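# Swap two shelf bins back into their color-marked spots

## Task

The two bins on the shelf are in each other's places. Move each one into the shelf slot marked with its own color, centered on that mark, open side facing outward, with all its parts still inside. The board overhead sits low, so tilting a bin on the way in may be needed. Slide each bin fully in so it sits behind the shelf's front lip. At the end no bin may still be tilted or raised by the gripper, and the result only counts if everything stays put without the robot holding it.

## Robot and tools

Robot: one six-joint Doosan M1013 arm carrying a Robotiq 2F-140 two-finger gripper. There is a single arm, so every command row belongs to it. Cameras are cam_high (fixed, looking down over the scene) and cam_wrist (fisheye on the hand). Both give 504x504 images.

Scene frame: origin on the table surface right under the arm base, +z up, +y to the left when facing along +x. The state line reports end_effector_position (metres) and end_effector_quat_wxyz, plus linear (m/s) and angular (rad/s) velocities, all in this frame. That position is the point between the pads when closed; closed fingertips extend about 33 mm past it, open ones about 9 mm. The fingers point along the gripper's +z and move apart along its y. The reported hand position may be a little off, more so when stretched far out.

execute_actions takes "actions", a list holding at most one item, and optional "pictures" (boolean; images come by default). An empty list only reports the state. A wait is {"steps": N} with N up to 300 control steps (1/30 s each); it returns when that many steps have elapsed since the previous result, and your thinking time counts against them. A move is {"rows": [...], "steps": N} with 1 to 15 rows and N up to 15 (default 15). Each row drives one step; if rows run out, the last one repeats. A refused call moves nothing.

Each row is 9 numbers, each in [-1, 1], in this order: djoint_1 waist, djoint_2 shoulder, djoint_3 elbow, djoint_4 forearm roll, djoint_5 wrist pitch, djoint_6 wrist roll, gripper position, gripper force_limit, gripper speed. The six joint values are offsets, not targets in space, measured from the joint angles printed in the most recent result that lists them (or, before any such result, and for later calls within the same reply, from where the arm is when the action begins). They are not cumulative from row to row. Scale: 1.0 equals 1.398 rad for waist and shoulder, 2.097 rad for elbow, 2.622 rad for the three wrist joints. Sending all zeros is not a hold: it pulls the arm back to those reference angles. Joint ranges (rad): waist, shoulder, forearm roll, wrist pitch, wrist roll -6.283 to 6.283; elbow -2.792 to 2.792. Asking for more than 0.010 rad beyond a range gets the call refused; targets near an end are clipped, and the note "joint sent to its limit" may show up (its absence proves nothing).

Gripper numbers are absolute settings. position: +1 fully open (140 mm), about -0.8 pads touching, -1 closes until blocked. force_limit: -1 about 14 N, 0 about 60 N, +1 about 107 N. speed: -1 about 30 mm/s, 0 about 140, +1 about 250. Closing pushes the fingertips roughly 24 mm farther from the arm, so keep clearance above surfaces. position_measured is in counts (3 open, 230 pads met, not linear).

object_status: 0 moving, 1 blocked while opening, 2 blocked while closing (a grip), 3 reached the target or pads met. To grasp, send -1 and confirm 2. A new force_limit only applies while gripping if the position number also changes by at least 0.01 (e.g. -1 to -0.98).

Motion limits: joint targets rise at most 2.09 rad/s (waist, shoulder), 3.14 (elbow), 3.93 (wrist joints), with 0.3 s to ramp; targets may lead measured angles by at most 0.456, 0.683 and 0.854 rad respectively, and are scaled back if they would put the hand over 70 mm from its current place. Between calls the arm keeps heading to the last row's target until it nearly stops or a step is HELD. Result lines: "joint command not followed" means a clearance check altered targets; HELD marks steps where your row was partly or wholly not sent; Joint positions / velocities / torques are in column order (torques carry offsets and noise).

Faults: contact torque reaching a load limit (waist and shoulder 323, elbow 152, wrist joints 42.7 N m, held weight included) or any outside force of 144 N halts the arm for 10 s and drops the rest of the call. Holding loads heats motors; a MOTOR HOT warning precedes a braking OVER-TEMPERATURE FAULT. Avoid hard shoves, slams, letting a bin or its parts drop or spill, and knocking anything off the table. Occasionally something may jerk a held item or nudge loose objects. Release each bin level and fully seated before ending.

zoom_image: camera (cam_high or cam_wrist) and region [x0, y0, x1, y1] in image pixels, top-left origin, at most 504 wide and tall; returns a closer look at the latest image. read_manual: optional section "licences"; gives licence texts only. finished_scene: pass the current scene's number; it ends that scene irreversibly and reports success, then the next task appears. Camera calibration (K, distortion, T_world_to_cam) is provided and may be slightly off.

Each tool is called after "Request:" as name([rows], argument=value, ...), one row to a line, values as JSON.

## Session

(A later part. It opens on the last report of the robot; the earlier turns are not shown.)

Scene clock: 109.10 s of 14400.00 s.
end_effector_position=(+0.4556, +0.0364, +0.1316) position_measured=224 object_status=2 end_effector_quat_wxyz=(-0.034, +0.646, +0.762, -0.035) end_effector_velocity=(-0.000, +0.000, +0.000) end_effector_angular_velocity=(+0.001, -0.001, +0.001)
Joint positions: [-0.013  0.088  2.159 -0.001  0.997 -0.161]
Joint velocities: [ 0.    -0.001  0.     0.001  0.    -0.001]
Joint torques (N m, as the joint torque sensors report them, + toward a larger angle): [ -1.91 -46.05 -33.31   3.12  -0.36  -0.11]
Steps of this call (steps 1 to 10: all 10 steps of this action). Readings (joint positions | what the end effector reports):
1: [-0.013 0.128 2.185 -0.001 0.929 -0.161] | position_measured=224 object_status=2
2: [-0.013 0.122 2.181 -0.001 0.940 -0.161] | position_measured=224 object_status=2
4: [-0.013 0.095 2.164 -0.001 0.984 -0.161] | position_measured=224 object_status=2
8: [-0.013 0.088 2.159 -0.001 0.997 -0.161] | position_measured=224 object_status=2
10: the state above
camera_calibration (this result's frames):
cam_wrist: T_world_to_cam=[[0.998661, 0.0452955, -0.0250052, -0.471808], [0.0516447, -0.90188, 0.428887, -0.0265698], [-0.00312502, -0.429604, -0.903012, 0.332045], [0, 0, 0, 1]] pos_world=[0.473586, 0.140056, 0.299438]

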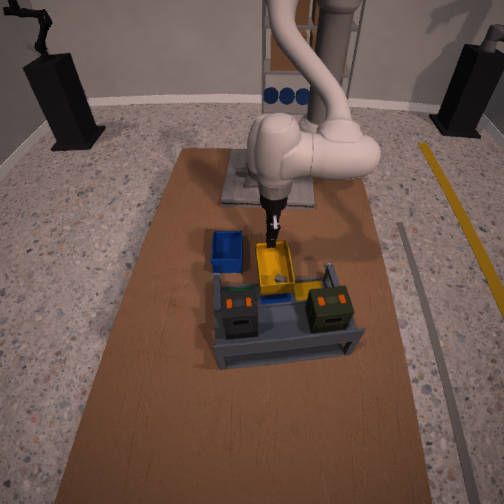

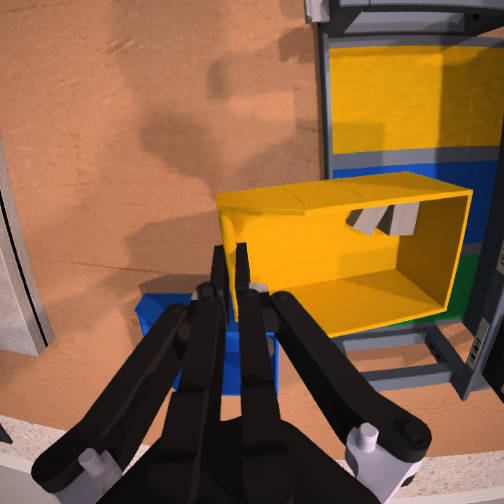

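Request:
execute_actions([
  {"rows": [[0.035,0,0,0,0,0.018,-1,0.9,-0.3],[0.035,0,0,0,0,0.018,-1,0.9,-0.3],[0.07,0,0,0,0,0.037,-1,0.9,-0.3],[0.07,0,0,0,0,0.037,-1,0.9,-0.3],[0.105,0,0,0,0,0.056,-1,0.9,-0.3],[0.105,0,0,0,0,0.056,-1,0.9,-0.3],[0.14,0,0,0,0,0.075,-1,0.9,-0.3],[0.14,0,0,0,0,0.075,-1,0.9,-0.3],[0.1717,0,0,0,0,0.0919,-1,0.9,-0.3]], "steps": 15},
], pictures=false)

Request:
execute_actions([
  {"steps": 4},
], pictures=false)

Request:
execute_actions([
  {"rows": [[0,0.016,0.005,0,-0.013,0,-1,0.9,-0.3],[0,0.016,0.005,0,-0.013,0,-1,0.9,-0.3],[0,0.016,0.005,0,-0.013,0,-1,0.9,-0.3],[0,0.016,0.005,0,-0.013,0,-1,0.9,-0.3],[0,0.0329,0.0095,0,-0.0259,0,-1,0.9,-0.3]], "steps": 12},
])

Scene clock: 120.07 s of 14400.00 s.
end_effector_position=(+0.4340, +0.1438, +0.1305) position_measured=224 object_status=2 end_effector_quat_wxyz=(-0.025, +0.646, +0.761, -0.043) end_effector_velocity=(+0.001, -0.000, +0.001) end_effector_angular_velocity=(+0.000, -0.002, -0.006)
Joint positions: [ 0.227  0.088  2.16  -0.001  0.997  0.08 ]
Joint velocities: [-0.001 -0.002 -0.001  0.     0.     0.005]
Joint torques (N m, as the joint torque sensors report them, + toward a larger angle): [ -1.93 -46.63 -32.34   3.58   0.06   0.01]
Steps of this call (steps 1 to 15: the robot went on to your last target; steps 16 to 90: nothing new was sent; then 7.47 s passed at rest; steps 91 to 105: all 15 steps of this action). Readings (joint positions | what the end effector reports):
91: [-0.012 0.088 2.160 -0.001 0.997 -0.160] | position_measured=224 object_status=2
92: [-0.006 0.088 2.160 -0.001 0.997 -0.154] | position_measured=224 object_status=2
94: [0.029 0.088 2.160 -0.001 0.997 -0.119] | position_measured=224 object_status=2
98: [0.131 0.088 2.160 -0.001 0.997 -0.016] | position_measured=224 object_status=2
105: the state above

Scene clock: 120.20 s of 14400.00 s.
end_effector_position=(+0.4340, +0.1438, +0.1305) position_measured=224 object_status=2 end_effector_quat_wxyz=(-0.025, +0.647, +0.761, -0.043) end_effector_velocity=(-0.000, +0.000, +0.000) end_effector_angular_velocity=(+0.001, -0.001, -0.002)
Joint positions: [ 0.227  0.088  2.16  -0.001  0.997  0.08 ]
Joint velocities: [ 0.    -0.001  0.     0.001 -0.001  0.002]
Joint torques (N m, as the joint torque sensors report them, + toward a larger angle): [ -1.67 -46.31 -32.49   3.49  -0.08  -0.16]
Steps of this call (steps 1 to 4: the robot went on to your last target). Readings (joint positions | what the end effector reports):
1: [0.227 0.088 2.160 -0.001 0.997 0.080] | position_measured=224 object_status=2
2: [0.227 0.088 2.160 -0.001 0.997 0.080] | position_measured=224 object_status=2
4: the state above

Scene clock: 120.60 s of 14400.00 s.
end_effector_position=(+0.4390, +0.1447, +0.0993) position_measured=224 object_status=2 end_effector_quat_wxyz=(-0.024, +0.647, +0.761, -0.042) end_effector_velocity=(-0.000, -0.000, -0.001) end_effector_angular_velocity=(+0.000, +0.001, -0.002)
Joint positions: [ 0.227  0.134  2.179 -0.001  0.929  0.08 ]
Joint velocities: [-0.001  0.002  0.     0.001 -0.001  0.001]
Joint torques (N m, as the joint torque sensors report them, + toward a larger angle): [ -2.2  -47.67 -27.84   3.13   0.7   -0.28]
Steps of this call (steps 1 to 12: all 12 steps of this action). Readings (joint positions | what the end effector reports):
1: [0.227 0.088 2.160 -0.001 0.996 0.080] | position_measured=224 object_status=2
2: [0.227 0.094 2.162 -0.001 0.986 0.080] | position_measured=224 object_status=2
4: [0.227 0.109 2.170 -0.001 0.964 0.080] | position_measured=224 object_status=2
8: [0.227 0.133 2.179 -0.001 0.930 0.080] | position_measured=224 object_status=2
12: the state above
camera_calibration (this result's frames):
cam_wrist: T_world_to_cam=[[0.998757, 0.0450627, -0.0213178, -0.461314], [0.0498337, -0.891352, 0.450565, 0.0829763], [0.00130208, -0.451067, -0.892489, 0.349474], [0, 0, 0, 1]] pos_world=[0.456151, 0.252385, 0.264681]

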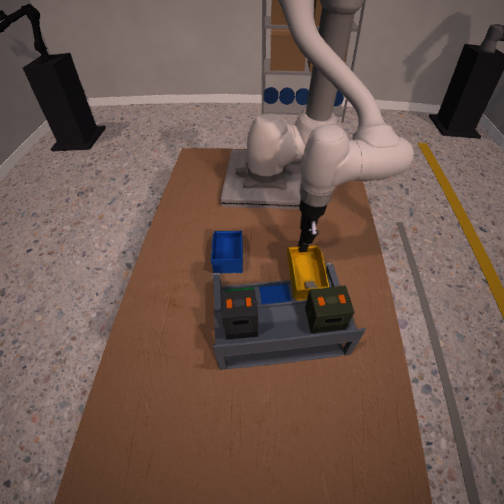

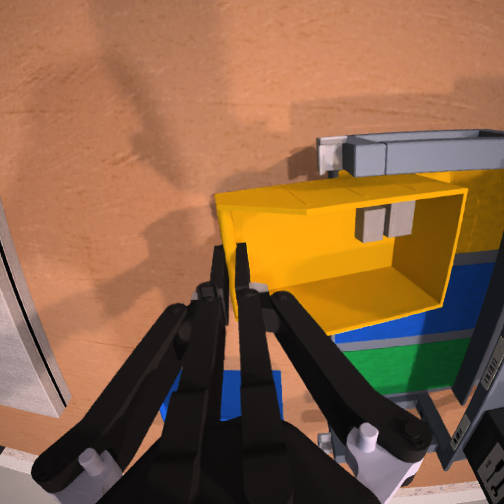

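Request:
execute_actions([
  {"rows": [[-0.002,0.03,-0.0215,0,0.001,-0.001,-1,0.9,-0.3],[-0.002,0.03,-0.0215,0,0.001,-0.001,-1,0.9,-0.3],[-0.002,0.03,-0.0215,0,0.001,-0.001,-1,0.9,-0.3],[-0.002,0.03,-0.0215,0,0.001,-0.001,-1,0.9,-0.3],[-0.0035,0.059,-0.043,0,0.003,-0.002,-1,0.9,-0.3],[-0.0035,0.059,-0.043,0,0.003,-0.002,-1,0.9,-0.3],[-0.0035,0.059,-0.043,0,0.003,-0.002,-1,0.9,-0.3],[-0.0035,0.059,-0.043,0,0.003,-0.002,-1,0.9,-0.3],[-0.005,0.0885,-0.064,0,0.004,-0.003,-1,0.9,-0.3],[-0.005,0.0885,-0.064,0,0.004,-0.003,-1,0.9,-0.3],[-0.005,0.0885,-0.064,0,0.004,-0.003,-1,0.9,-0.3],[-0.005,0.0885,-0.064,0,0.004,-0.003,-1,0.9,-0.3],[-0.0071,0.118,-0.0858,0,0.0054,-0.0038,-1,0.9,-0.3]], "steps": 15},
], pictures=false)

Request:
execute_actions([
  {"steps": 8},
], pictures=false)

Request:
execute_actions([
  {"rows": [[0,-0.005,0.013,0,-0.02,0,-1,0.9,-0.3],[0,-0.005,0.013,0,-0.02,0,-1,0.9,-0.3],[0,-0.005,0.013,0,-0.02,0,-1,0.9,-0.3],[0,-0.005,0.013,0,-0.02,0,-1,0.9,-0.3],[0,-0.01,0.026,0,-0.04,0,-1,0.9,-0.3],[0,-0.01,0.026,0,-0.04,0,-1,0.9,-0.3],[0,-0.01,0.026,0,-0.04,0,-1,0.9,-0.3],[0,-0.01,0.026,0,-0.04,0,-1,0.9,-0.3],[0,-0.015,0.0384,0,-0.0605,0,-1,0.9,-0.3]], "steps": 15},
], pictures=false)

Request:
execute_actions([
  {"rows": [[0,0,0,0,0,0,-0.3,0.3,0]], "steps": 15},
])

Scene clock: 132.37 s of 14400.00 s.
end_effector_position=(+0.5335, +0.1630, +0.0860) position_measured=224 object_status=2 end_effector_quat_wxyz=(-0.024, +0.646, +0.762, -0.042) end_effector_velocity=(+0.282, +0.046, -0.053) end_effector_angular_velocity=(+0.008, -0.025, -0.016)
Joint positions: [ 0.218  0.283  2.017 -0.001  0.942  0.071]
Joint velocities: [-0.036  0.43  -0.48  -0.     0.025 -0.02 ]
Joint torques (N m, as the joint torque sensors report them, + toward a larger angle): [ -5.86 -52.62 -30.88   3.25  -1.22   0.  ]
Steps of this call (steps 1 to 15: the robot went on to your last target; steps 16 to 90: nothing new was sent; then 8.27 s passed at rest; steps 91 to 105: all 15 steps of this action). Readings (joint positions | what the end effector reports):
91: [0.227 0.134 2.179 -0.001 0.929 0.080] | position_measured=224 object_status=2
92: [0.227 0.140 2.172 -0.001 0.929 0.080] | position_measured=224 object_status=2
94: [0.225 0.167 2.143 -0.001 0.930 0.078] | position_measured=224 object_status=2
98: [0.222 0.213 2.093 -0.001 0.936 0.075] | position_measured=224 object_status=2
105: the state above

Scene clock: 132.63 s of 14400.00 s.
end_effector_position=(+0.5433, +0.1645, +0.0839) position_measured=224 object_status=2 end_effector_quat_wxyz=(-0.024, +0.647, +0.761, -0.042) end_effector_velocity=(+0.000, +0.000, -0.000) end_effector_angular_velocity=(+0.001, +0.000, -0.001)
Joint positions: [ 0.217  0.299  2.    -0.001  0.943  0.07 ]
Joint velocities: [-0.     0.    -0.     0.001 -0.    -0.   ]
Joint torques (N m, as the joint torque sensors report them, + toward a larger angle): [ -1.78 -62.11 -28.42   3.51   0.12  -0.22]
Steps of this call (steps 1 to 8: the robot went on to your last target). Readings (joint positions | what the end effector reports):
1: [0.217 0.294 2.004 -0.001 0.942 0.071] | position_measured=224 object_status=2
2: [0.217 0.299 2.000 -0.001 0.943 0.070] | position_measured=224 object_status=2
4: [0.217 0.299 2.000 -0.001 0.943 0.070] | position_measured=224 object_status=2
8: the state above

Scene clock: 133.13 s of 14400.00 s.
end_effector_position=(+0.5409, +0.1638, +0.0619) position_measured=224 object_status=2 end_effector_quat_wxyz=(+0.005, +0.647, +0.762, -0.002) end_effector_velocity=(+0.001, +0.001, +0.001) end_effector_angular_velocity=(+0.002, -0.006, -0.001)
Joint positions: [ 0.217  0.278  2.08  -0.001  0.785  0.07 ]
Joint velocities: [ 0.001 -0.002  0.001  0.001 -0.005  0.001]
Joint torques (N m, as the joint torque sensors report them, + toward a larger angle): [ -3.35 -41.52 -26.37   3.13  -6.28  -0.26]
Steps of this call (steps 1 to 15: all 15 steps of this action). Readings (joint positions | what the end effector reports):
1: [0.217 0.299 2.000 -0.001 0.942 0.070] | position_measured=224 object_status=2
2: [0.217 0.297 2.006 -0.001 0.930 0.070] | position_measured=224 object_status=2
4: [0.217 0.292 2.025 -0.001 0.895 0.070] | position_measured=224 object_status=2
8: [0.217 0.285 2.052 -0.001 0.842 0.070] | position_measured=224 object_status=2
15: the state above

Scene clock: 133.63 s of 14400.00 s.
end_effector_position=(+0.5409, +0.1638, +0.0619) position_measured=167 object_status=3 end_effector_quat_wxyz=(+0.005, +0.647, +0.762, -0.002) end_effector_velocity=(+0.000, -0.000, +0.001) end_effector_angular_velocity=(+0.001, -0.001, -0.002)
Joint positions: [ 0.217  0.278  2.08  -0.001  0.785  0.07 ]
Joint velocities: [-0.    -0.002 -0.     0.     0.001  0.001]
Joint torques (N m, as the joint torque sensors report them, + toward a larger angle): [ -2.26 -61.39 -28.19   3.25  -0.16  -0.16]
Steps of this call (steps 1 to 15: all 15 steps of this action). Readings (joint positions | what the end effector reports):
1: [0.217 0.278 2.080 -0.001 0.785 0.070] | position_measured=224 object_status=0
2: [0.217 0.278 2.080 -0.001 0.785 0.070] | position_measured=224 object_status=0
4: [0.217 0.278 2.080 -0.001 0.785 0.070] | position_measured=203 object_status=0
8: [0.217 0.278 2.080 -0.001 0.785 0.070] | position_measured=173 object_status=0
15: the state above
camera_calibration (this result's frames):
cam_wrist: T_world_to_cam=[[0.996066, 0.0454255, 0.0760857, -0.569368], [0.00814789, -0.901927, 0.431811, 0.137185], [0.088239, -0.429492, -0.898749, 0.274408], [0, 0, 0, 1]] pos_world=[0.541796, 0.267451, 0.230707]

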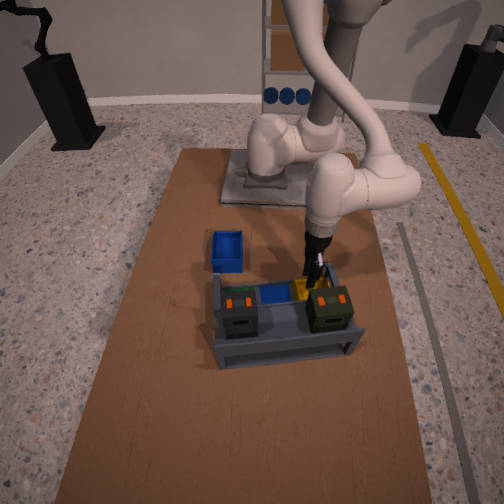

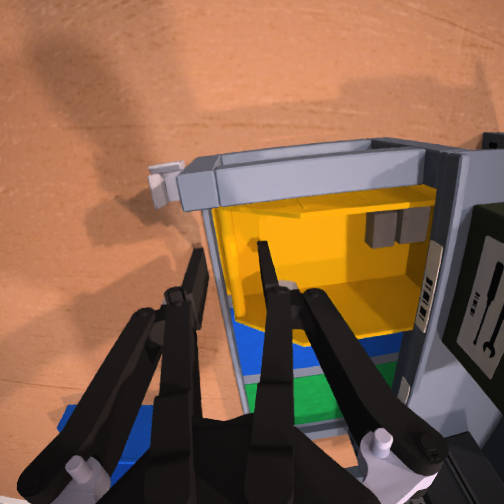

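Request:
execute_actions([
  {"rows": [[0,-0.0558,-0.0162,0,0.042,0,-0.3,0.3,0]], "steps": 12},
], pictures=false)

Request:
execute_actions([
  {"rows": [[-0.4807,-0.2196,0.0758,0,0.0568,-0.2307,-0.3,0.3,0]], "steps": 15},
], pictures=false)

Request:
execute_actions([
  {"steps": 20},
], pictures=false)

Request:
execute_actions([
  {"rows": [[0,0.0765,0.113,0,-0.131,0,-0.3,0.3,0]], "steps": 15},
], pictures=false)

Request:
execute_actions([
  {"steps": 6},
])

Scene clock: 141.03 s of 14400.00 s.
end_effector_position=(+0.5362, +0.1632, +0.1199) position_measured=167 object_status=3 end_effector_quat_wxyz=(+0.006, +0.647, +0.762, -0.001) end_effector_velocity=(-0.001, -0.000, -0.000) end_effector_angular_velocity=(-0.001, +0.001, +0.003)
Joint positions: [ 0.217  0.2    2.046 -0.001  0.895  0.07 ]
Joint velocities: [ 0.    -0.     0.001 -0.001  0.    -0.002]
Joint torques (N m, as the joint torque sensors report them, + toward a larger angle): [ -1.71 -55.87 -30.87   3.53  -0.02  -0.29]
Steps of this call (steps 1 to 15: the robot went on to your last target; steps 16 to 90: nothing new was sent; then 4.00 s passed at rest; steps 91 to 102: all 12 steps of this action). Readings (joint positions | what the end effector reports):
91: [0.217 0.277 2.080 -0.001 0.786 0.070] | position_measured=167 object_status=3
92: [0.217 0.271 2.077 -0.001 0.795 0.070] | position_measured=167 object_status=3
94: [0.217 0.237 2.062 -0.001 0.844 0.070] | position_measured=167 object_status=3
98: [0.217 0.199 2.046 -0.001 0.895 0.070] | position_measured=167 object_status=3
102: the state above

Scene clock: 141.53 s of 14400.00 s.
end_effector_position=(+0.4686, -0.0396, +0.1763) position_measured=167 object_status=3 end_effector_quat_wxyz=(+0.005, +0.650, +0.760, -0.002) end_effector_velocity=(-0.228, -0.442, +0.094) end_effector_angular_velocity=(+0.000, -0.001, -0.224)
Joint positions: [-0.175  0.004  2.147 -0.001  0.99  -0.315]
Joint velocities: [-1.006 -0.399  0.206 -0.001  0.193 -0.782]
Joint torques (N m, as the joint torque sensors report them, + toward a larger angle): [  2.64 -38.82 -30.75   3.73  -0.13  -0.37]
Steps of this call (steps 1 to 15: all 15 steps of this action). Readings (joint positions | what the end effector reports):
1: [0.216 0.199 2.046 -0.001 0.895 0.069] | position_measured=167 object_status=3
2: [0.210 0.195 2.049 -0.001 0.898 0.061] | position_measured=167 object_status=3
4: [0.175 0.171 2.061 -0.001 0.909 0.014] | position_measured=167 object_status=3
8: [0.054 0.101 2.097 -0.001 0.943 -0.125] | position_measured=167 object_status=3
15: the state above

Scene clock: 142.20 s of 14400.00 s.
end_effector_position=(+0.3908, -0.1448, +0.1987) position_measured=167 object_status=3 end_effector_quat_wxyz=(+0.005, +0.672, +0.740, -0.002) end_effector_velocity=(-0.000, +0.000, -0.000) end_effector_angular_velocity=(+0.000, +0.002, -0.002)
Joint positions: [-0.455 -0.107  2.205 -0.001  1.044 -0.534]
Joint velocities: [ 0.001  0.001  0.    -0.001  0.001  0.003]
Joint torques (N m, as the joint torque sensors report them, + toward a larger angle): [ -1.6  -27.69 -34.54   4.01  -0.03  -0.24]
Steps of this call (steps 1 to 20: the robot went on to your last target). Readings (joint positions | what the end effector reports):
1: [-0.209 -0.010 2.154 -0.001 0.997 -0.342] | position_measured=167 object_status=3
2: [-0.244 -0.023 2.161 -0.001 1.003 -0.369] | position_measured=167 object_status=3
4: [-0.313 -0.051 2.176 -0.001 1.017 -0.423] | position_measured=167 object_status=3
8: [-0.433 -0.099 2.200 -0.001 1.040 -0.517] | position_measured=167 object_status=3
20: the state above

Scene clock: 142.70 s of 14400.00 s.
end_effector_position=(+0.3401, -0.1218, +0.0553) position_measured=167 object_status=3 end_effector_quat_wxyz=(+0.005, +0.672, +0.740, -0.002) end_effector_velocity=(+0.001, -0.001, -0.000) end_effector_angular_velocity=(-0.001, -0.002, -0.001)
Joint positions: [-0.455 -0.     2.442 -0.001  0.701 -0.534]
Joint velocities: [-0.001  0.001  0.001 -0.    -0.004  0.   ]
Joint torques (N m, as the joint torque sensors report them, + toward a larger angle): [ -1.98 -29.9  -26.47   3.1    0.05  -0.12]
Steps of this call (steps 1 to 15: all 15 steps of this action). Readings (joint positions | what the end effector reports):
1: [-0.455 -0.107 2.206 -0.001 1.043 -0.534] | position_measured=167 object_status=3
2: [-0.455 -0.104 2.214 -0.001 1.031 -0.534] | position_measured=167 object_status=3
4: [-0.455 -0.083 2.259 -0.001 0.964 -0.534] | position_measured=167 object_status=3
8: [-0.455 -0.026 2.384 -0.001 0.784 -0.534] | position_measured=167 object_status=3
15: the state above

Scene clock: 142.90 s of 14400.00 s.
end_effector_position=(+0.3401, -0.1218, +0.0553) position_measured=167 object_status=3 end_effector_quat_wxyz=(+0.005, +0.672, +0.740, -0.002) end_effector_velocity=(-0.001, +0.000, -0.000) end_effector_angular_velocity=(+0.000, +0.001, -0.000)
Joint positions: [-0.455 -0.     2.442 -0.001  0.701 -0.534]
Joint velocities: [ 0.     0.     0.    -0.     0.001  0.001]
Joint torques (N m, as the joint torque sensors report them, + toward a larger angle): [ -1.87 -29.31 -26.44   3.11  -0.1   -0.24]
Steps of this call (steps 1 to 6: the robot went on to your last target). Readings (joint positions | what the end effector reports):
1: [-0.455 -0.000 2.442 -0.001 0.701 -0.534] | position_measured=167 object_status=3
2: [-0.455 -0.000 2.442 -0.001 0.701 -0.534] | position_measured=167 object_status=3
4: [-0.455 -0.000 2.442 -0.001 0.701 -0.534] | position_measured=167 object_status=3
6: the state above
camera_calibration (this result's frames):
cam_wrist: T_world_to_cam=[[0.99679, -0.0216233, 0.0770827, -0.364378], [-0.0528676, -0.900823, 0.430956, -0.0949505], [0.0601192, -0.433648, -0.899075, 0.172665], [0, 0, 0, 1]] pos_world=[0.347808, -0.0185371, 0.224245]

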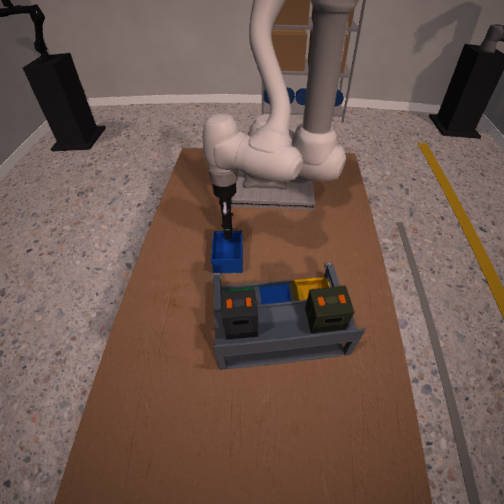

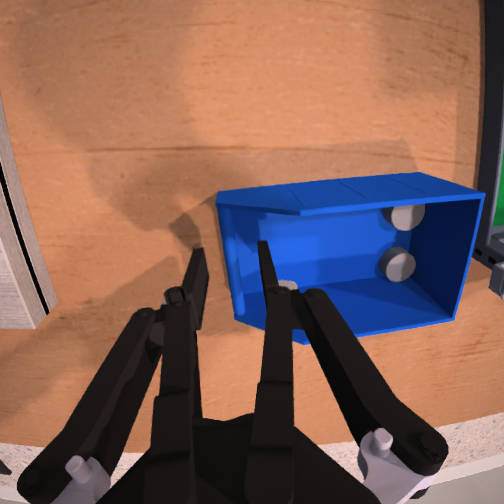

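Request:
execute_actions([
  {"rows": [[0,0,0,0,0,0,-1,0.9,-0.3]], "steps": 15},
], pictures=false)

Request:
execute_actions([
  {"steps": 5},
], pictures=false)

Request:
execute_actions([
  {"rows": [[0,-0.023,-0.016,0,0.031,0,-1,0.9,-0.3],[0,-0.023,-0.016,0,0.031,0,-1,0.9,-0.3],[0,-0.023,-0.016,0,0.031,0,-1,0.9,-0.3],[0,-0.023,-0.016,0,0.031,0,-1,0.9,-0.3],[0,-0.046,-0.032,0,0.062,0,-1,0.9,-0.3],[0,-0.046,-0.032,0,0.062,0,-1,0.9,-0.3],[0,-0.046,-0.032,0,0.062,0,-1,0.9,-0.3],[0,-0.046,-0.032,0,0.062,0,-1,0.9,-0.3],[0,-0.0694,-0.0477,0,0.093,0,-1,0.9,-0.3]], "steps": 15},
], pictures=false)

Request:
execute_actions([
  {"rows": [[0.04,0,0,0,0,0.018,-1,0.9,-0.3],[0.04,0,0,0,0,0.018,-1,0.9,-0.3],[0.08,0,0,0,0,0.036,-1,0.9,-0.3],[0.08,0,0,0,0,0.036,-1,0.9,-0.3],[0.12,0,0,0,0,0.054,-1,0.9,-0.3],[0.12,0,0,0,0,0.054,-1,0.9,-0.3],[0.16,0,0,0,0,0.072,-1,0.9,-0.3],[0.16,0,0,0,0,0.072,-1,0.9,-0.3],[0.2,0,0,0,0,0.09,-1,0.9,-0.3],[0.2,0,0,0,0,0.09,-1,0.9,-0.3],[0.24,0,0,0,0,0.108,-1,0.9,-0.3],[0.24,0,0,0,0,0.108,-1,0.9,-0.3],[0.28,0,0,0,0,0.126,-1,0.9,-0.3],[0.28,0,0,0,0,0.126,-1,0.9,-0.3],[0.3162,0,0,0,0,0.1423,-1,0.9,-0.3]], "steps": 15},
], pictures=false)

Request:
execute_actions([
  {"steps": 10},
], pictures=false)

Request:
execute_actions([
  {"rows": [[0,0.044,-0.029,0,0.007,0,-1,0.9,-0.3],[0,0.044,-0.029,0,0.007,0,-1,0.9,-0.3],[0,0.044,-0.029,0,0.007,0,-1,0.9,-0.3],[0,0.044,-0.029,0,0.007,0,-1,0.9,-0.3],[0,0.088,-0.058,0,0.013,0,-1,0.9,-0.3],[0,0.088,-0.058,0,0.013,0,-1,0.9,-0.3],[0,0.088,-0.058,0,0.013,0,-1,0.9,-0.3],[0,0.088,-0.058,0,0.013,0,-1,0.9,-0.3],[0,0.1323,-0.0873,0,0.0198,0,-1,0.9,-0.3]], "steps": 15},
], pictures=false)

Request:
execute_actions([
  {"steps": 6},
])

Scene clock: 160.37 s of 14400.00 s.
end_effector_position=(+0.3401, -0.1218, +0.0553) position_measured=224 object_status=0 end_effector_quat_wxyz=(+0.005, +0.672, +0.740, -0.002) end_effector_velocity=(-0.000, +0.000, +0.000) end_effector_angular_velocity=(-0.000, -0.001, -0.002)
Joint positions: [-0.455 -0.     2.442 -0.001  0.701 -0.534]
Joint velocities: [-0.    -0.001  0.     0.001 -0.     0.001]
Joint torques (N m, as the joint torque sensors report them, + toward a larger angle): [ -1.32 -13.49 -17.75   3.33  -3.74  -0.19]
Steps of this call (steps 1 to 15: the robot went on to your last target; steps 16 to 90: nothing new was sent; then 13.97 s passed at rest; steps 91 to 105: all 15 steps of this action). Readings (joint positions | what the end effector reports):
91: [-0.455 -0.000 2.442 -0.001 0.701 -0.534] | position_measured=167 object_status=0
92: [-0.455 -0.000 2.442 -0.001 0.701 -0.534] | position_measured=172 object_status=0
94: [-0.455 -0.000 2.442 -0.001 0.701 -0.534] | position_measured=183 object_status=0
98: [-0.455 -0.000 2.442 -0.001 0.701 -0.534] | position_measured=206 object_status=0
105: the state above

Scene clock: 160.53 s of 14400.00 s.
end_effector_position=(+0.3401, -0.1218, +0.0553) position_measured=224 object_status=2 end_effector_quat_wxyz=(+0.005, +0.672, +0.740, -0.002) end_effector_velocity=(+0.001, -0.001, +0.000) end_effector_angular_velocity=(-0.001, -0.001, +0.001)
Joint positions: [-0.455 -0.     2.442 -0.001  0.701 -0.534]
Joint velocities: [-0.001  0.    -0.001 -0.    -0.001 -0.001]
Joint torques (N m, as the joint torque sensors report them, + toward a larger angle): [ -1.29 -13.93 -18.34   3.35  -3.85  -0.16]
Steps of this call (steps 1 to 5: the robot went on to your last target). Readings (joint positions | what the end effector reports):
1: [-0.455 -0.000 2.442 -0.001 0.701 -0.534] | position_measured=224 object_status=0
2: [-0.455 -0.000 2.442 -0.001 0.701 -0.534] | position_measured=224 object_status=2
4: [-0.455 -0.000 2.442 -0.001 0.701 -0.534] | position_measured=224 object_status=2
5: the state above

Scene clock: 161.03 s of 14400.00 s.
end_effector_position=(+0.3408, -0.1217, +0.1316) position_measured=224 object_status=2 end_effector_quat_wxyz=(-0.017, +0.672, +0.740, -0.008) end_effector_velocity=(-0.001, +0.000, +0.000) end_effector_angular_velocity=(+0.002, +0.005, -0.001)
Joint positions: [-0.455 -0.098  2.342 -0.001  0.944 -0.534]
Joint velocities: [-0.001  0.    -0.001  0.     0.006 -0.   ]
Joint torques (N m, as the joint torque sensors report them, + toward a larger angle): [ -2.27 -25.75 -32.19   3.89  -0.04  -0.24]
Steps of this call (steps 1 to 15: all 15 steps of this action). Readings (joint positions | what the end effector reports):
1: [-0.455 -0.001 2.441 -0.001 0.702 -0.534] | position_measured=224 object_status=2
2: [-0.455 -0.005 2.437 -0.001 0.714 -0.534] | position_measured=224 object_status=2
4: [-0.455 -0.026 2.415 -0.001 0.765 -0.534] | position_measured=224 object_status=2
8: [-0.455 -0.062 2.378 -0.001 0.855 -0.534] | position_measured=224 object_status=2
15: the state above

Scene clock: 161.53 s of 14400.00 s.
end_effector_position=(+0.3621, +0.0048, +0.1306) position_measured=224 object_status=2 end_effector_quat_wxyz=(-0.014, +0.652, +0.758, -0.015) end_effector_velocity=(-0.003, +0.292, -0.003) end_effector_angular_velocity=(-0.032, +0.004, +0.129)
Joint positions: [-0.099 -0.098  2.342 -0.001  0.944 -0.234]
Joint velocities: [ 0.806  0.001  0.001  0.001 -0.001  0.676]
Joint torques (N m, as the joint torque sensors report them, + toward a larger angle): [ -4.21 -26.77 -32.79   3.52   0.01  -0.4 ]
Steps of this call (steps 1 to 15: all 15 steps of this action). Readings (joint positions | what the end effector reports):
1: [-0.454 -0.098 2.342 -0.001 0.944 -0.534] | position_measured=224 object_status=2
2: [-0.448 -0.098 2.342 -0.001 0.944 -0.529] | position_measured=224 object_status=2
4: [-0.413 -0.098 2.342 -0.001 0.944 -0.498] | position_measured=224 object_status=2
8: [-0.297 -0.098 2.342 -0.001 0.944 -0.401] | position_measured=224 object_status=2
15: the state above

Scene clock: 161.87 s of 14400.00 s.
end_effector_position=(+0.3604, +0.0361, +0.1304) position_measured=224 object_status=2 end_effector_quat_wxyz=(-0.012, +0.646, +0.763, -0.017) end_effector_velocity=(-0.000, -0.000, -0.000) end_effector_angular_velocity=(+0.000, +0.002, -0.000)
Joint positions: [-0.013 -0.098  2.342 -0.001  0.944 -0.161]
Joint velocities: [-0.001  0.001 -0.     0.     0.001 -0.001]
Joint torques (N m, as the joint torque sensors report them, + toward a larger angle): [ -1.24 -25.45 -32.54   3.74  -0.31  -0.1 ]
Steps of this call (steps 1 to 10: the robot went on to your last target). Readings (joint positions | what the end effector reports):
1: [-0.071 -0.098 2.342 -0.001 0.944 -0.211] | position_measured=224 object_status=2
2: [-0.046 -0.098 2.342 -0.001 0.944 -0.190] | position_measured=224 object_status=2
4: [-0.017 -0.098 2.342 -0.001 0.944 -0.165] | position_measured=224 object_status=2
8: [-0.013 -0.098 2.342 -0.001 0.944 -0.161] | position_measured=224 object_status=2
10: the state above

Scene clock: 162.37 s of 14400.00 s.
end_effector_position=(+0.4563, +0.0364, +0.1319) position_measured=224 object_status=2 end_effector_quat_wxyz=(-0.033, +0.646, +0.762, -0.034) end_effector_velocity=(-0.001, -0.000, -0.000) end_effector_angular_velocity=(+0.000, +0.002, -0.000)
Joint positions: [-0.013  0.087  2.159 -0.001  0.996 -0.161]
Joint velocities: [-0.001 -0.     0.     0.     0.002 -0.001]
Joint torques (N m, as the joint torque sensors report them, + toward a larger angle): [ -1.74 -45.01 -32.31   3.46  -0.03  -0.17]
Steps of this call (steps 1 to 15: all 15 steps of this action). Readings (joint positions | what the end effector reports):
1: [-0.013 -0.097 2.341 -0.001 0.944 -0.161] | position_measured=224 object_status=2
2: [-0.013 -0.091 2.335 -0.001 0.946 -0.161] | position_measured=224 object_status=2
4: [-0.013 -0.058 2.303 -0.001 0.956 -0.161] | position_measured=224 object_status=2
8: [-0.013 0.015 2.231 -0.001 0.975 -0.161] | position_measured=224 object_status=2
15: the state above

Scene clock: 162.57 s of 14400.00 s.
end_effector_position=(+0.4563, +0.0364, +0.1320) position_measured=224 object_status=2 end_effector_quat_wxyz=(-0.033, +0.646, +0.762, -0.034) end_effector_velocity=(+0.001, +0.001, +0.000) end_effector_angular_velocity=(+0.000, -0.000, +0.001)
Joint positions: [-0.013  0.087  2.159 -0.001  0.996 -0.161]
Joint velocities: [ 0.002  0.001 -0.001  0.     0.     0.001]
Joint torques (N m, as the joint torque sensors report them, + toward a larger angle): [ -1.12 -45.7  -32.61   3.67  -0.04  -0.28]
Steps of this call (steps 1 to 6: the robot went on to your last target). Readings (joint positions | what the end effector reports):
1: [-0.013 0.087 2.159 -0.001 0.996 -0.161] | position_measured=224 object_status=2
2: [-0.013 0.087 2.159 -0.001 0.996 -0.161] | position_measured=224 object_status=2
4: [-0.013 0.087 2.159 -0.001 0.996 -0.161] | position_measured=224 object_status=2
6: the state above
camera_calibration (this result's frames):
cam_wrist: T_world_to_cam=[[0.998659, 0.0461863, -0.0233752, -0.472786], [0.0517489, -0.901869, 0.428898, -0.0267748], [-0.00127216, -0.429533, -0.90305, 0.331543], [0, 0, 0, 1]] pos_world=[0.473959, 0.140097, 0.299832]

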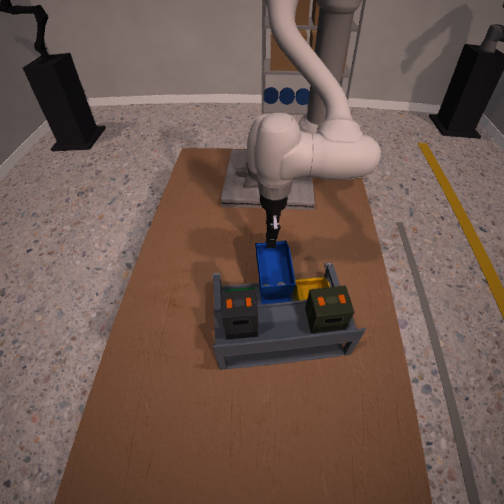

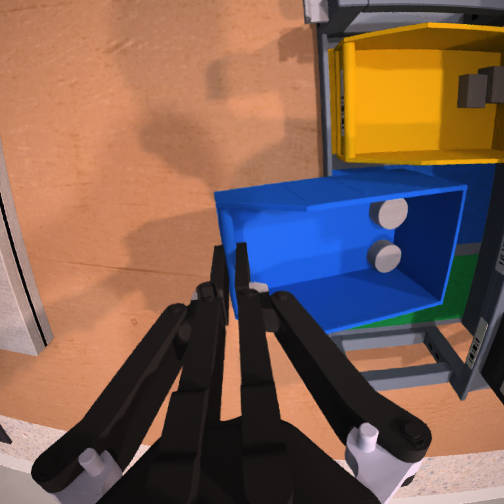

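Request:
execute_actions([
  {"rows": [[0,0.015,0.006,0,-0.013,0,-1,0.9,-0.3],[0,0.015,0.006,0,-0.013,0,-1,0.9,-0.3],[0,0.015,0.006,0,-0.013,0,-1,0.9,-0.3],[0,0.015,0.006,0,-0.013,0,-1,0.9,-0.3],[0,0.0293,0.0124,0,-0.0256,0,-1,0.9,-0.3]], "steps": 12},
], pictures=false)

Request:
execute_actions([
  {"rows": [[0.006,0.03,-0.0215,0,0.001,0.003,-1,0.9,-0.3],[0.006,0.03,-0.0215,0,0.001,0.003,-1,0.9,-0.3],[0.006,0.03,-0.0215,0,0.001,0.003,-1,0.9,-0.3],[0.006,0.03,-0.0215,0,0.001,0.003,-1,0.9,-0.3],[0.012,0.06,-0.043,0,0.002,0.0066,-1,0.9,-0.3],[0.012,0.06,-0.043,0,0.002,0.0066,-1,0.9,-0.3],[0.012,0.06,-0.043,0,0.002,0.0066,-1,0.9,-0.3],[0.012,0.06,-0.043,0,0.002,0.0066,-1,0.9,-0.3],[0.018,0.09,-0.064,0,0.003,0.01,-1,0.9,-0.3],[0.018,0.09,-0.064,0,0.003,0.01,-1,0.9,-0.3],[0.018,0.09,-0.064,0,0.003,0.01,-1,0.9,-0.3],[0.018,0.09,-0.064,0,0.003,0.01,-1,0.9,-0.3],[0.0243,0.1195,-0.0858,0,0.0042,0.0133,-1,0.9,-0.3]], "steps": 15},
], pictures=false)

Request:
execute_actions([
  {"steps": 8},
], pictures=false)

Request:
execute_actions([
  {"rows": [[0,-0.0055,0.013,0,-0.02,0,-1,0.9,-0.3],[0,-0.0055,0.013,0,-0.02,0,-1,0.9,-0.3],[0,-0.0055,0.013,0,-0.02,0,-1,0.9,-0.3],[0,-0.0055,0.013,0,-0.02,0,-1,0.9,-0.3],[0,-0.011,0.026,0,-0.04,0,-1,0.9,-0.3],[0,-0.011,0.026,0,-0.04,0,-1,0.9,-0.3],[0,-0.011,0.026,0,-0.04,0,-1,0.9,-0.3],[0,-0.011,0.026,0,-0.04,0,-1,0.9,-0.3],[0,-0.0165,0.0391,0,-0.0603,0,-1,0.9,-0.3]], "steps": 15},
], pictures=false)

Request:
execute_actions([
  {"rows": [[0,0,0,0,0,0,-0.3,0.3,0]], "steps": 15},
], pictures=false)

Request:
execute_actions([
  {"rows": [[0,-0.12,-0.03,0,0.09,0,-0.3,0.3,0]], "steps": 15},
], pictures=false)

Request:
execute_actions([
  {"steps": 6},
])

Scene clock: 176.70 s of 14400.00 s.
end_effector_position=(+0.4574, +0.0361, +0.1008) position_measured=224 object_status=2 end_effector_quat_wxyz=(-0.033, +0.646, +0.762, -0.034) end_effector_velocity=(+0.000, +0.000, -0.000) end_effector_angular_velocity=(+0.000, -0.001, -0.002)
Joint positions: [-0.013  0.128  2.185 -0.001  0.929 -0.161]
Joint velocities: [ 0.001  0.001  0.     0.001 -0.001  0.002]
Joint torques (N m, as the joint torque sensors report them, + toward a larger angle): [ -2.15 -44.29 -29.27   3.44  -0.01  -0.14]
Steps of this call (steps 1 to 15: the robot went on to your last target; steps 16 to 90: nothing new was sent; then 10.73 s passed at rest; steps 91 to 102: all 12 steps of this action). Readings (joint positions | what the end effector reports):
91: [-0.013 0.088 2.159 -0.001 0.995 -0.161] | position_measured=224 object_status=2
92: [-0.013 0.094 2.162 -0.001 0.984 -0.161] | position_measured=224 object_status=2
94: [-0.013 0.108 2.171 -0.001 0.963 -0.161] | position_measured=224 object_status=2
98: [-0.013 0.128 2.185 -0.001 0.930 -0.161] | position_measured=224 object_status=2
102: the state above

Scene clock: 177.20 s of 14400.00 s.
end_effector_position=(+0.5526, +0.0532, +0.0867) position_measured=224 object_status=2 end_effector_quat_wxyz=(-0.031, +0.646, +0.762, -0.035) end_effector_velocity=(+0.283, +0.056, -0.051) end_effector_angular_velocity=(-0.008, -0.036, +0.000)
Joint positions: [ 0.018  0.28   2.022 -0.001  0.939 -0.13 ]
Joint velocities: [ 0.085  0.428 -0.482 -0.     0.018  0.086]
Joint torques (N m, as the joint torque sensors report them, + toward a larger angle): [ -5.74 -50.93 -31.58   3.77  -0.73  -0.4 ]
Steps of this call (steps 1 to 15: all 15 steps of this action). Readings (joint positions | what the end effector reports):
1: [-0.013 0.129 2.184 -0.001 0.929 -0.161] | position_measured=224 object_status=2
2: [-0.012 0.135 2.177 -0.001 0.929 -0.160] | position_measured=224 object_status=2
4: [-0.007 0.162 2.148 -0.001 0.931 -0.155] | position_measured=224 object_status=2
8: [0.003 0.208 2.099 -0.001 0.934 -0.145] | position_measured=224 object_status=2
15: the state above

Scene clock: 177.47 s of 14400.00 s.
end_effector_position=(+0.5625, +0.0554, +0.0846) position_measured=224 object_status=2 end_effector_quat_wxyz=(-0.031, +0.646, +0.762, -0.035) end_effector_velocity=(+0.000, -0.001, -0.001) end_effector_angular_velocity=(-0.000, +0.002, -0.005)
Joint positions: [ 0.021  0.296  2.005 -0.001  0.94  -0.127]
Joint velocities: [-0.002  0.003 -0.001 -0.    -0.     0.003]
Joint torques (N m, as the joint torque sensors report them, + toward a larger angle): [ -1.24 -61.44 -28.53   3.57   0.2   -0.3 ]
Steps of this call (steps 1 to 8: the robot went on to your last target). Readings (joint positions | what the end effector reports):
1: [0.020 0.291 2.010 -0.001 0.939 -0.127] | position_measured=224 object_status=2
2: [0.021 0.295 2.005 -0.001 0.940 -0.127] | position_measured=224 object_status=2
4: [0.021 0.296 2.005 -0.001 0.940 -0.127] | position_measured=224 object_status=2
8: the state above

Scene clock: 177.97 s of 14400.00 s.
end_effector_position=(+0.5590, +0.0552, +0.0631) position_measured=224 object_status=2 end_effector_quat_wxyz=(+0.005, +0.647, +0.763, -0.002) end_effector_velocity=(+0.001, +0.000, +0.000) end_effector_angular_velocity=(+0.000, -0.004, +0.001)
Joint positions: [ 0.021  0.273  2.087 -0.001  0.782 -0.127]
Joint velocities: [ 0.    -0.    -0.    -0.    -0.003 -0.   ]
Joint torques (N m, as the joint torque sensors report them, + toward a larger angle): [ -0.99 -57.97 -28.59   3.22  -0.5   -0.23]
Steps of this call (steps 1 to 15: all 15 steps of this action). Readings (joint positions | what the end effector reports):
1: [0.021 0.295 2.005 -0.001 0.939 -0.127] | position_measured=224 object_status=2
2: [0.021 0.294 2.011 -0.001 0.927 -0.127] | position_measured=224 object_status=2
4: [0.021 0.288 2.031 -0.001 0.892 -0.127] | position_measured=224 object_status=2
8: [0.021 0.281 2.058 -0.001 0.839 -0.127] | position_measured=224 object_status=2
15: the state above

Scene clock: 178.47 s of 14400.00 s.
end_effector_position=(+0.5591, +0.0552, +0.0631) position_measured=167 object_status=3 end_effector_quat_wxyz=(+0.005, +0.647, +0.763, -0.002) end_effector_velocity=(-0.000, -0.000, -0.001) end_effector_angular_velocity=(-0.000, +0.002, +0.000)
Joint positions: [ 0.021  0.273  2.087 -0.001  0.782 -0.127]
Joint velocities: [-0.001  0.001  0.    -0.     0.    -0.001]
Joint torques (N m, as the joint torque sensors report them, + toward a larger angle): [ -2.38 -60.32 -28.28   3.31  -0.03  -0.2 ]
Steps of this call (steps 1 to 15: all 15 steps of this action). Readings (joint positions | what the end effector reports):
1: [0.021 0.273 2.087 -0.001 0.782 -0.127] | position_measured=224 object_status=0
2: [0.021 0.273 2.087 -0.001 0.782 -0.127] | position_measured=224 object_status=0
4: [0.021 0.273 2.087 -0.001 0.782 -0.127] | position_measured=203 object_status=0
8: [0.021 0.273 2.087 -0.001 0.782 -0.127] | position_measured=173 object_status=0
15: the state above

Scene clock: 178.97 s of 14400.00 s.
end_effector_position=(+0.5349, +0.0553, +0.1830) position_measured=167 object_status=3 end_effector_quat_wxyz=(+0.003, +0.647, +0.763, -0.003) end_effector_velocity=(+0.000, -0.000, +0.000) end_effector_angular_velocity=(+0.000, +0.001, -0.000)
Joint positions: [ 0.021  0.105  2.024 -0.001  1.018 -0.127]
Joint velocities: [-0.001 -0.    -0.001  0.     0.002 -0.001]
Joint torques (N m, as the joint torque sensors report them, + toward a larger angle): [ -1.06 -48.72 -33.72   3.85  -0.11  -0.16]
Steps of this call (steps 1 to 15: all 15 steps of this action). Readings (joint positions | what the end effector reports):
1: [0.021 0.272 2.087 -0.001 0.783 -0.127] | position_measured=167 object_status=3
2: [0.021 0.266 2.085 -0.001 0.792 -0.127] | position_measured=167 object_status=3
4: [0.021 0.230 2.072 -0.001 0.842 -0.127] | position_measured=167 object_status=3
8: [0.021 0.129 2.033 -0.001 0.984 -0.127] | position_measured=167 object_status=3
15: the state above

Scene clock: 179.17 s of 14400.00 s.
end_effector_position=(+0.5348, +0.0553, +0.1830) position_measured=167 object_status=3 end_effector_quat_wxyz=(+0.003, +0.647, +0.763, -0.004) end_effector_velocity=(+0.000, -0.001, +0.000) end_effector_angular_velocity=(-0.000, -0.000, +0.002)
Joint positions: [ 0.021  0.105  2.024 -0.001  1.018 -0.127]
Joint velocities: [-0.001  0.    -0.    -0.     0.    -0.003]
Joint torques (N m, as the joint torque sensors report them, + toward a larger angle): [ -1.85 -48.42 -33.75   3.9    0.14  -0.23]
Steps of this call (steps 1 to 6: the robot went on to your last target). Readings (joint positions | what the end effector reports):
1: [0.021 0.105 2.024 -0.001 1.018 -0.127] | position_measured=167 object_status=3
2: [0.021 0.105 2.024 -0.001 1.018 -0.127] | position_measured=167 object_status=3
4: [0.021 0.105 2.024 -0.001 1.018 -0.127] | position_measured=167 object_status=3
6: the state above
camera_calibration (this result's frames):
cam_wrist: T_world_to_cam=[[0.996349, 0.046105, 0.0718523, -0.567034], [0.0105924, -0.901893, 0.43183, -0.0142209], [0.0847126, -0.429493, -0.899088, 0.339168], [0, 0, 0, 1]] pos_world=[0.536382, 0.158988, 0.351826]

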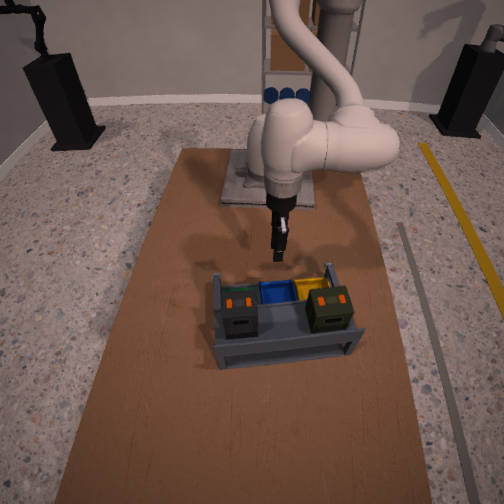

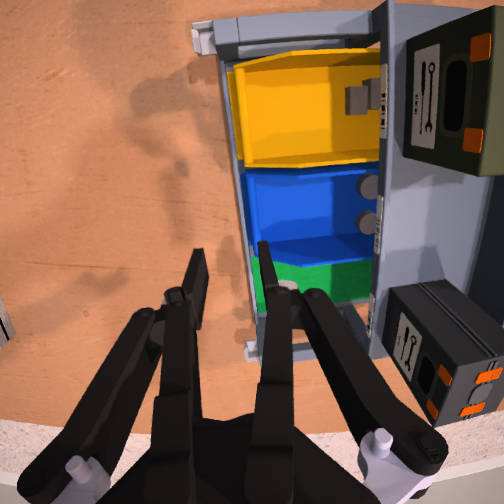

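Request:
execute_actions(actions=[])

Scene clock: 185.37 s of 14400.00 s.
end_effector_position=(+0.5348, +0.0553, +0.1830) position_measured=167 object_status=3 end_effector_quat_wxyz=(+0.003, +0.647, +0.763, -0.004) end_effector_velocity=(-0.000, +0.000, -0.001) end_effector_angular_velocity=(+0.000, +0.001, +0.001)
Joint positions: [ 0.021  0.105  2.024 -0.001  1.018 -0.127]
Joint velocities: [ 0.     0.     0.001  0.    -0.001 -0.001]
Joint torques (N m, as the joint torque sensors report them, + toward a larger angle): [ -1.76 -48.31 -33.79   3.95  -0.03  -0.19]
Steps of this call (steps 1 to 15: the robot went on to your last target; steps 16 to 90: nothing new was sent; then 3.20 s passed at rest). Readings (joint positions | what the end effector reports):
1: [0.021 0.105 2.024 -0.001 1.018 -0.127] | position_measured=167 object_status=3
2: [0.021 0.105 2.024 -0.001 1.018 -0.127] | position_measured=167 object_status=3
4: [0.021 0.105 2.024 -0.001 1.018 -0.127] | position_measured=167 object_status=3
8: [0.021 0.105 2.024 -0.001 1.018 -0.127] | position_measured=167 object_status=3
90: the state above
The arm was judged still, so your last target was given up. Only a new action makes it travel on or press farther. Fingers that are still opening or closing keep moving.
camera_calibration (this result's frames):
cam_wrist: T_world_to_cam=[[0.996348, 0.0461055, 0.0718724, -0.567003], [0.0105842, -0.901893, 0.43183, -0.0142236], [0.0847309, -0.429492, -0.899087, 0.339174], [0, 0, 0, 1]] pos_world=[0.536344, 0.158986, 0.351841]

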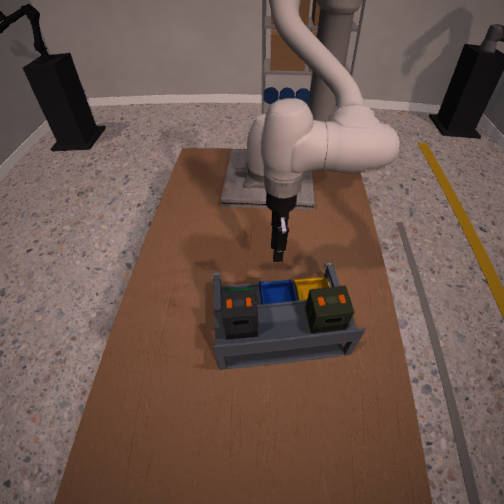

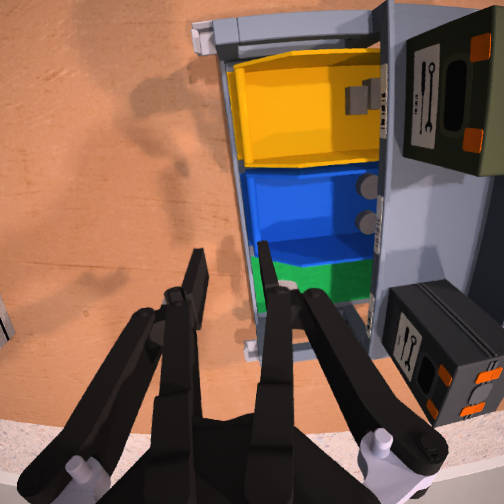

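Request:
finished_scene(scene=2)

The scene is finished: the task was done.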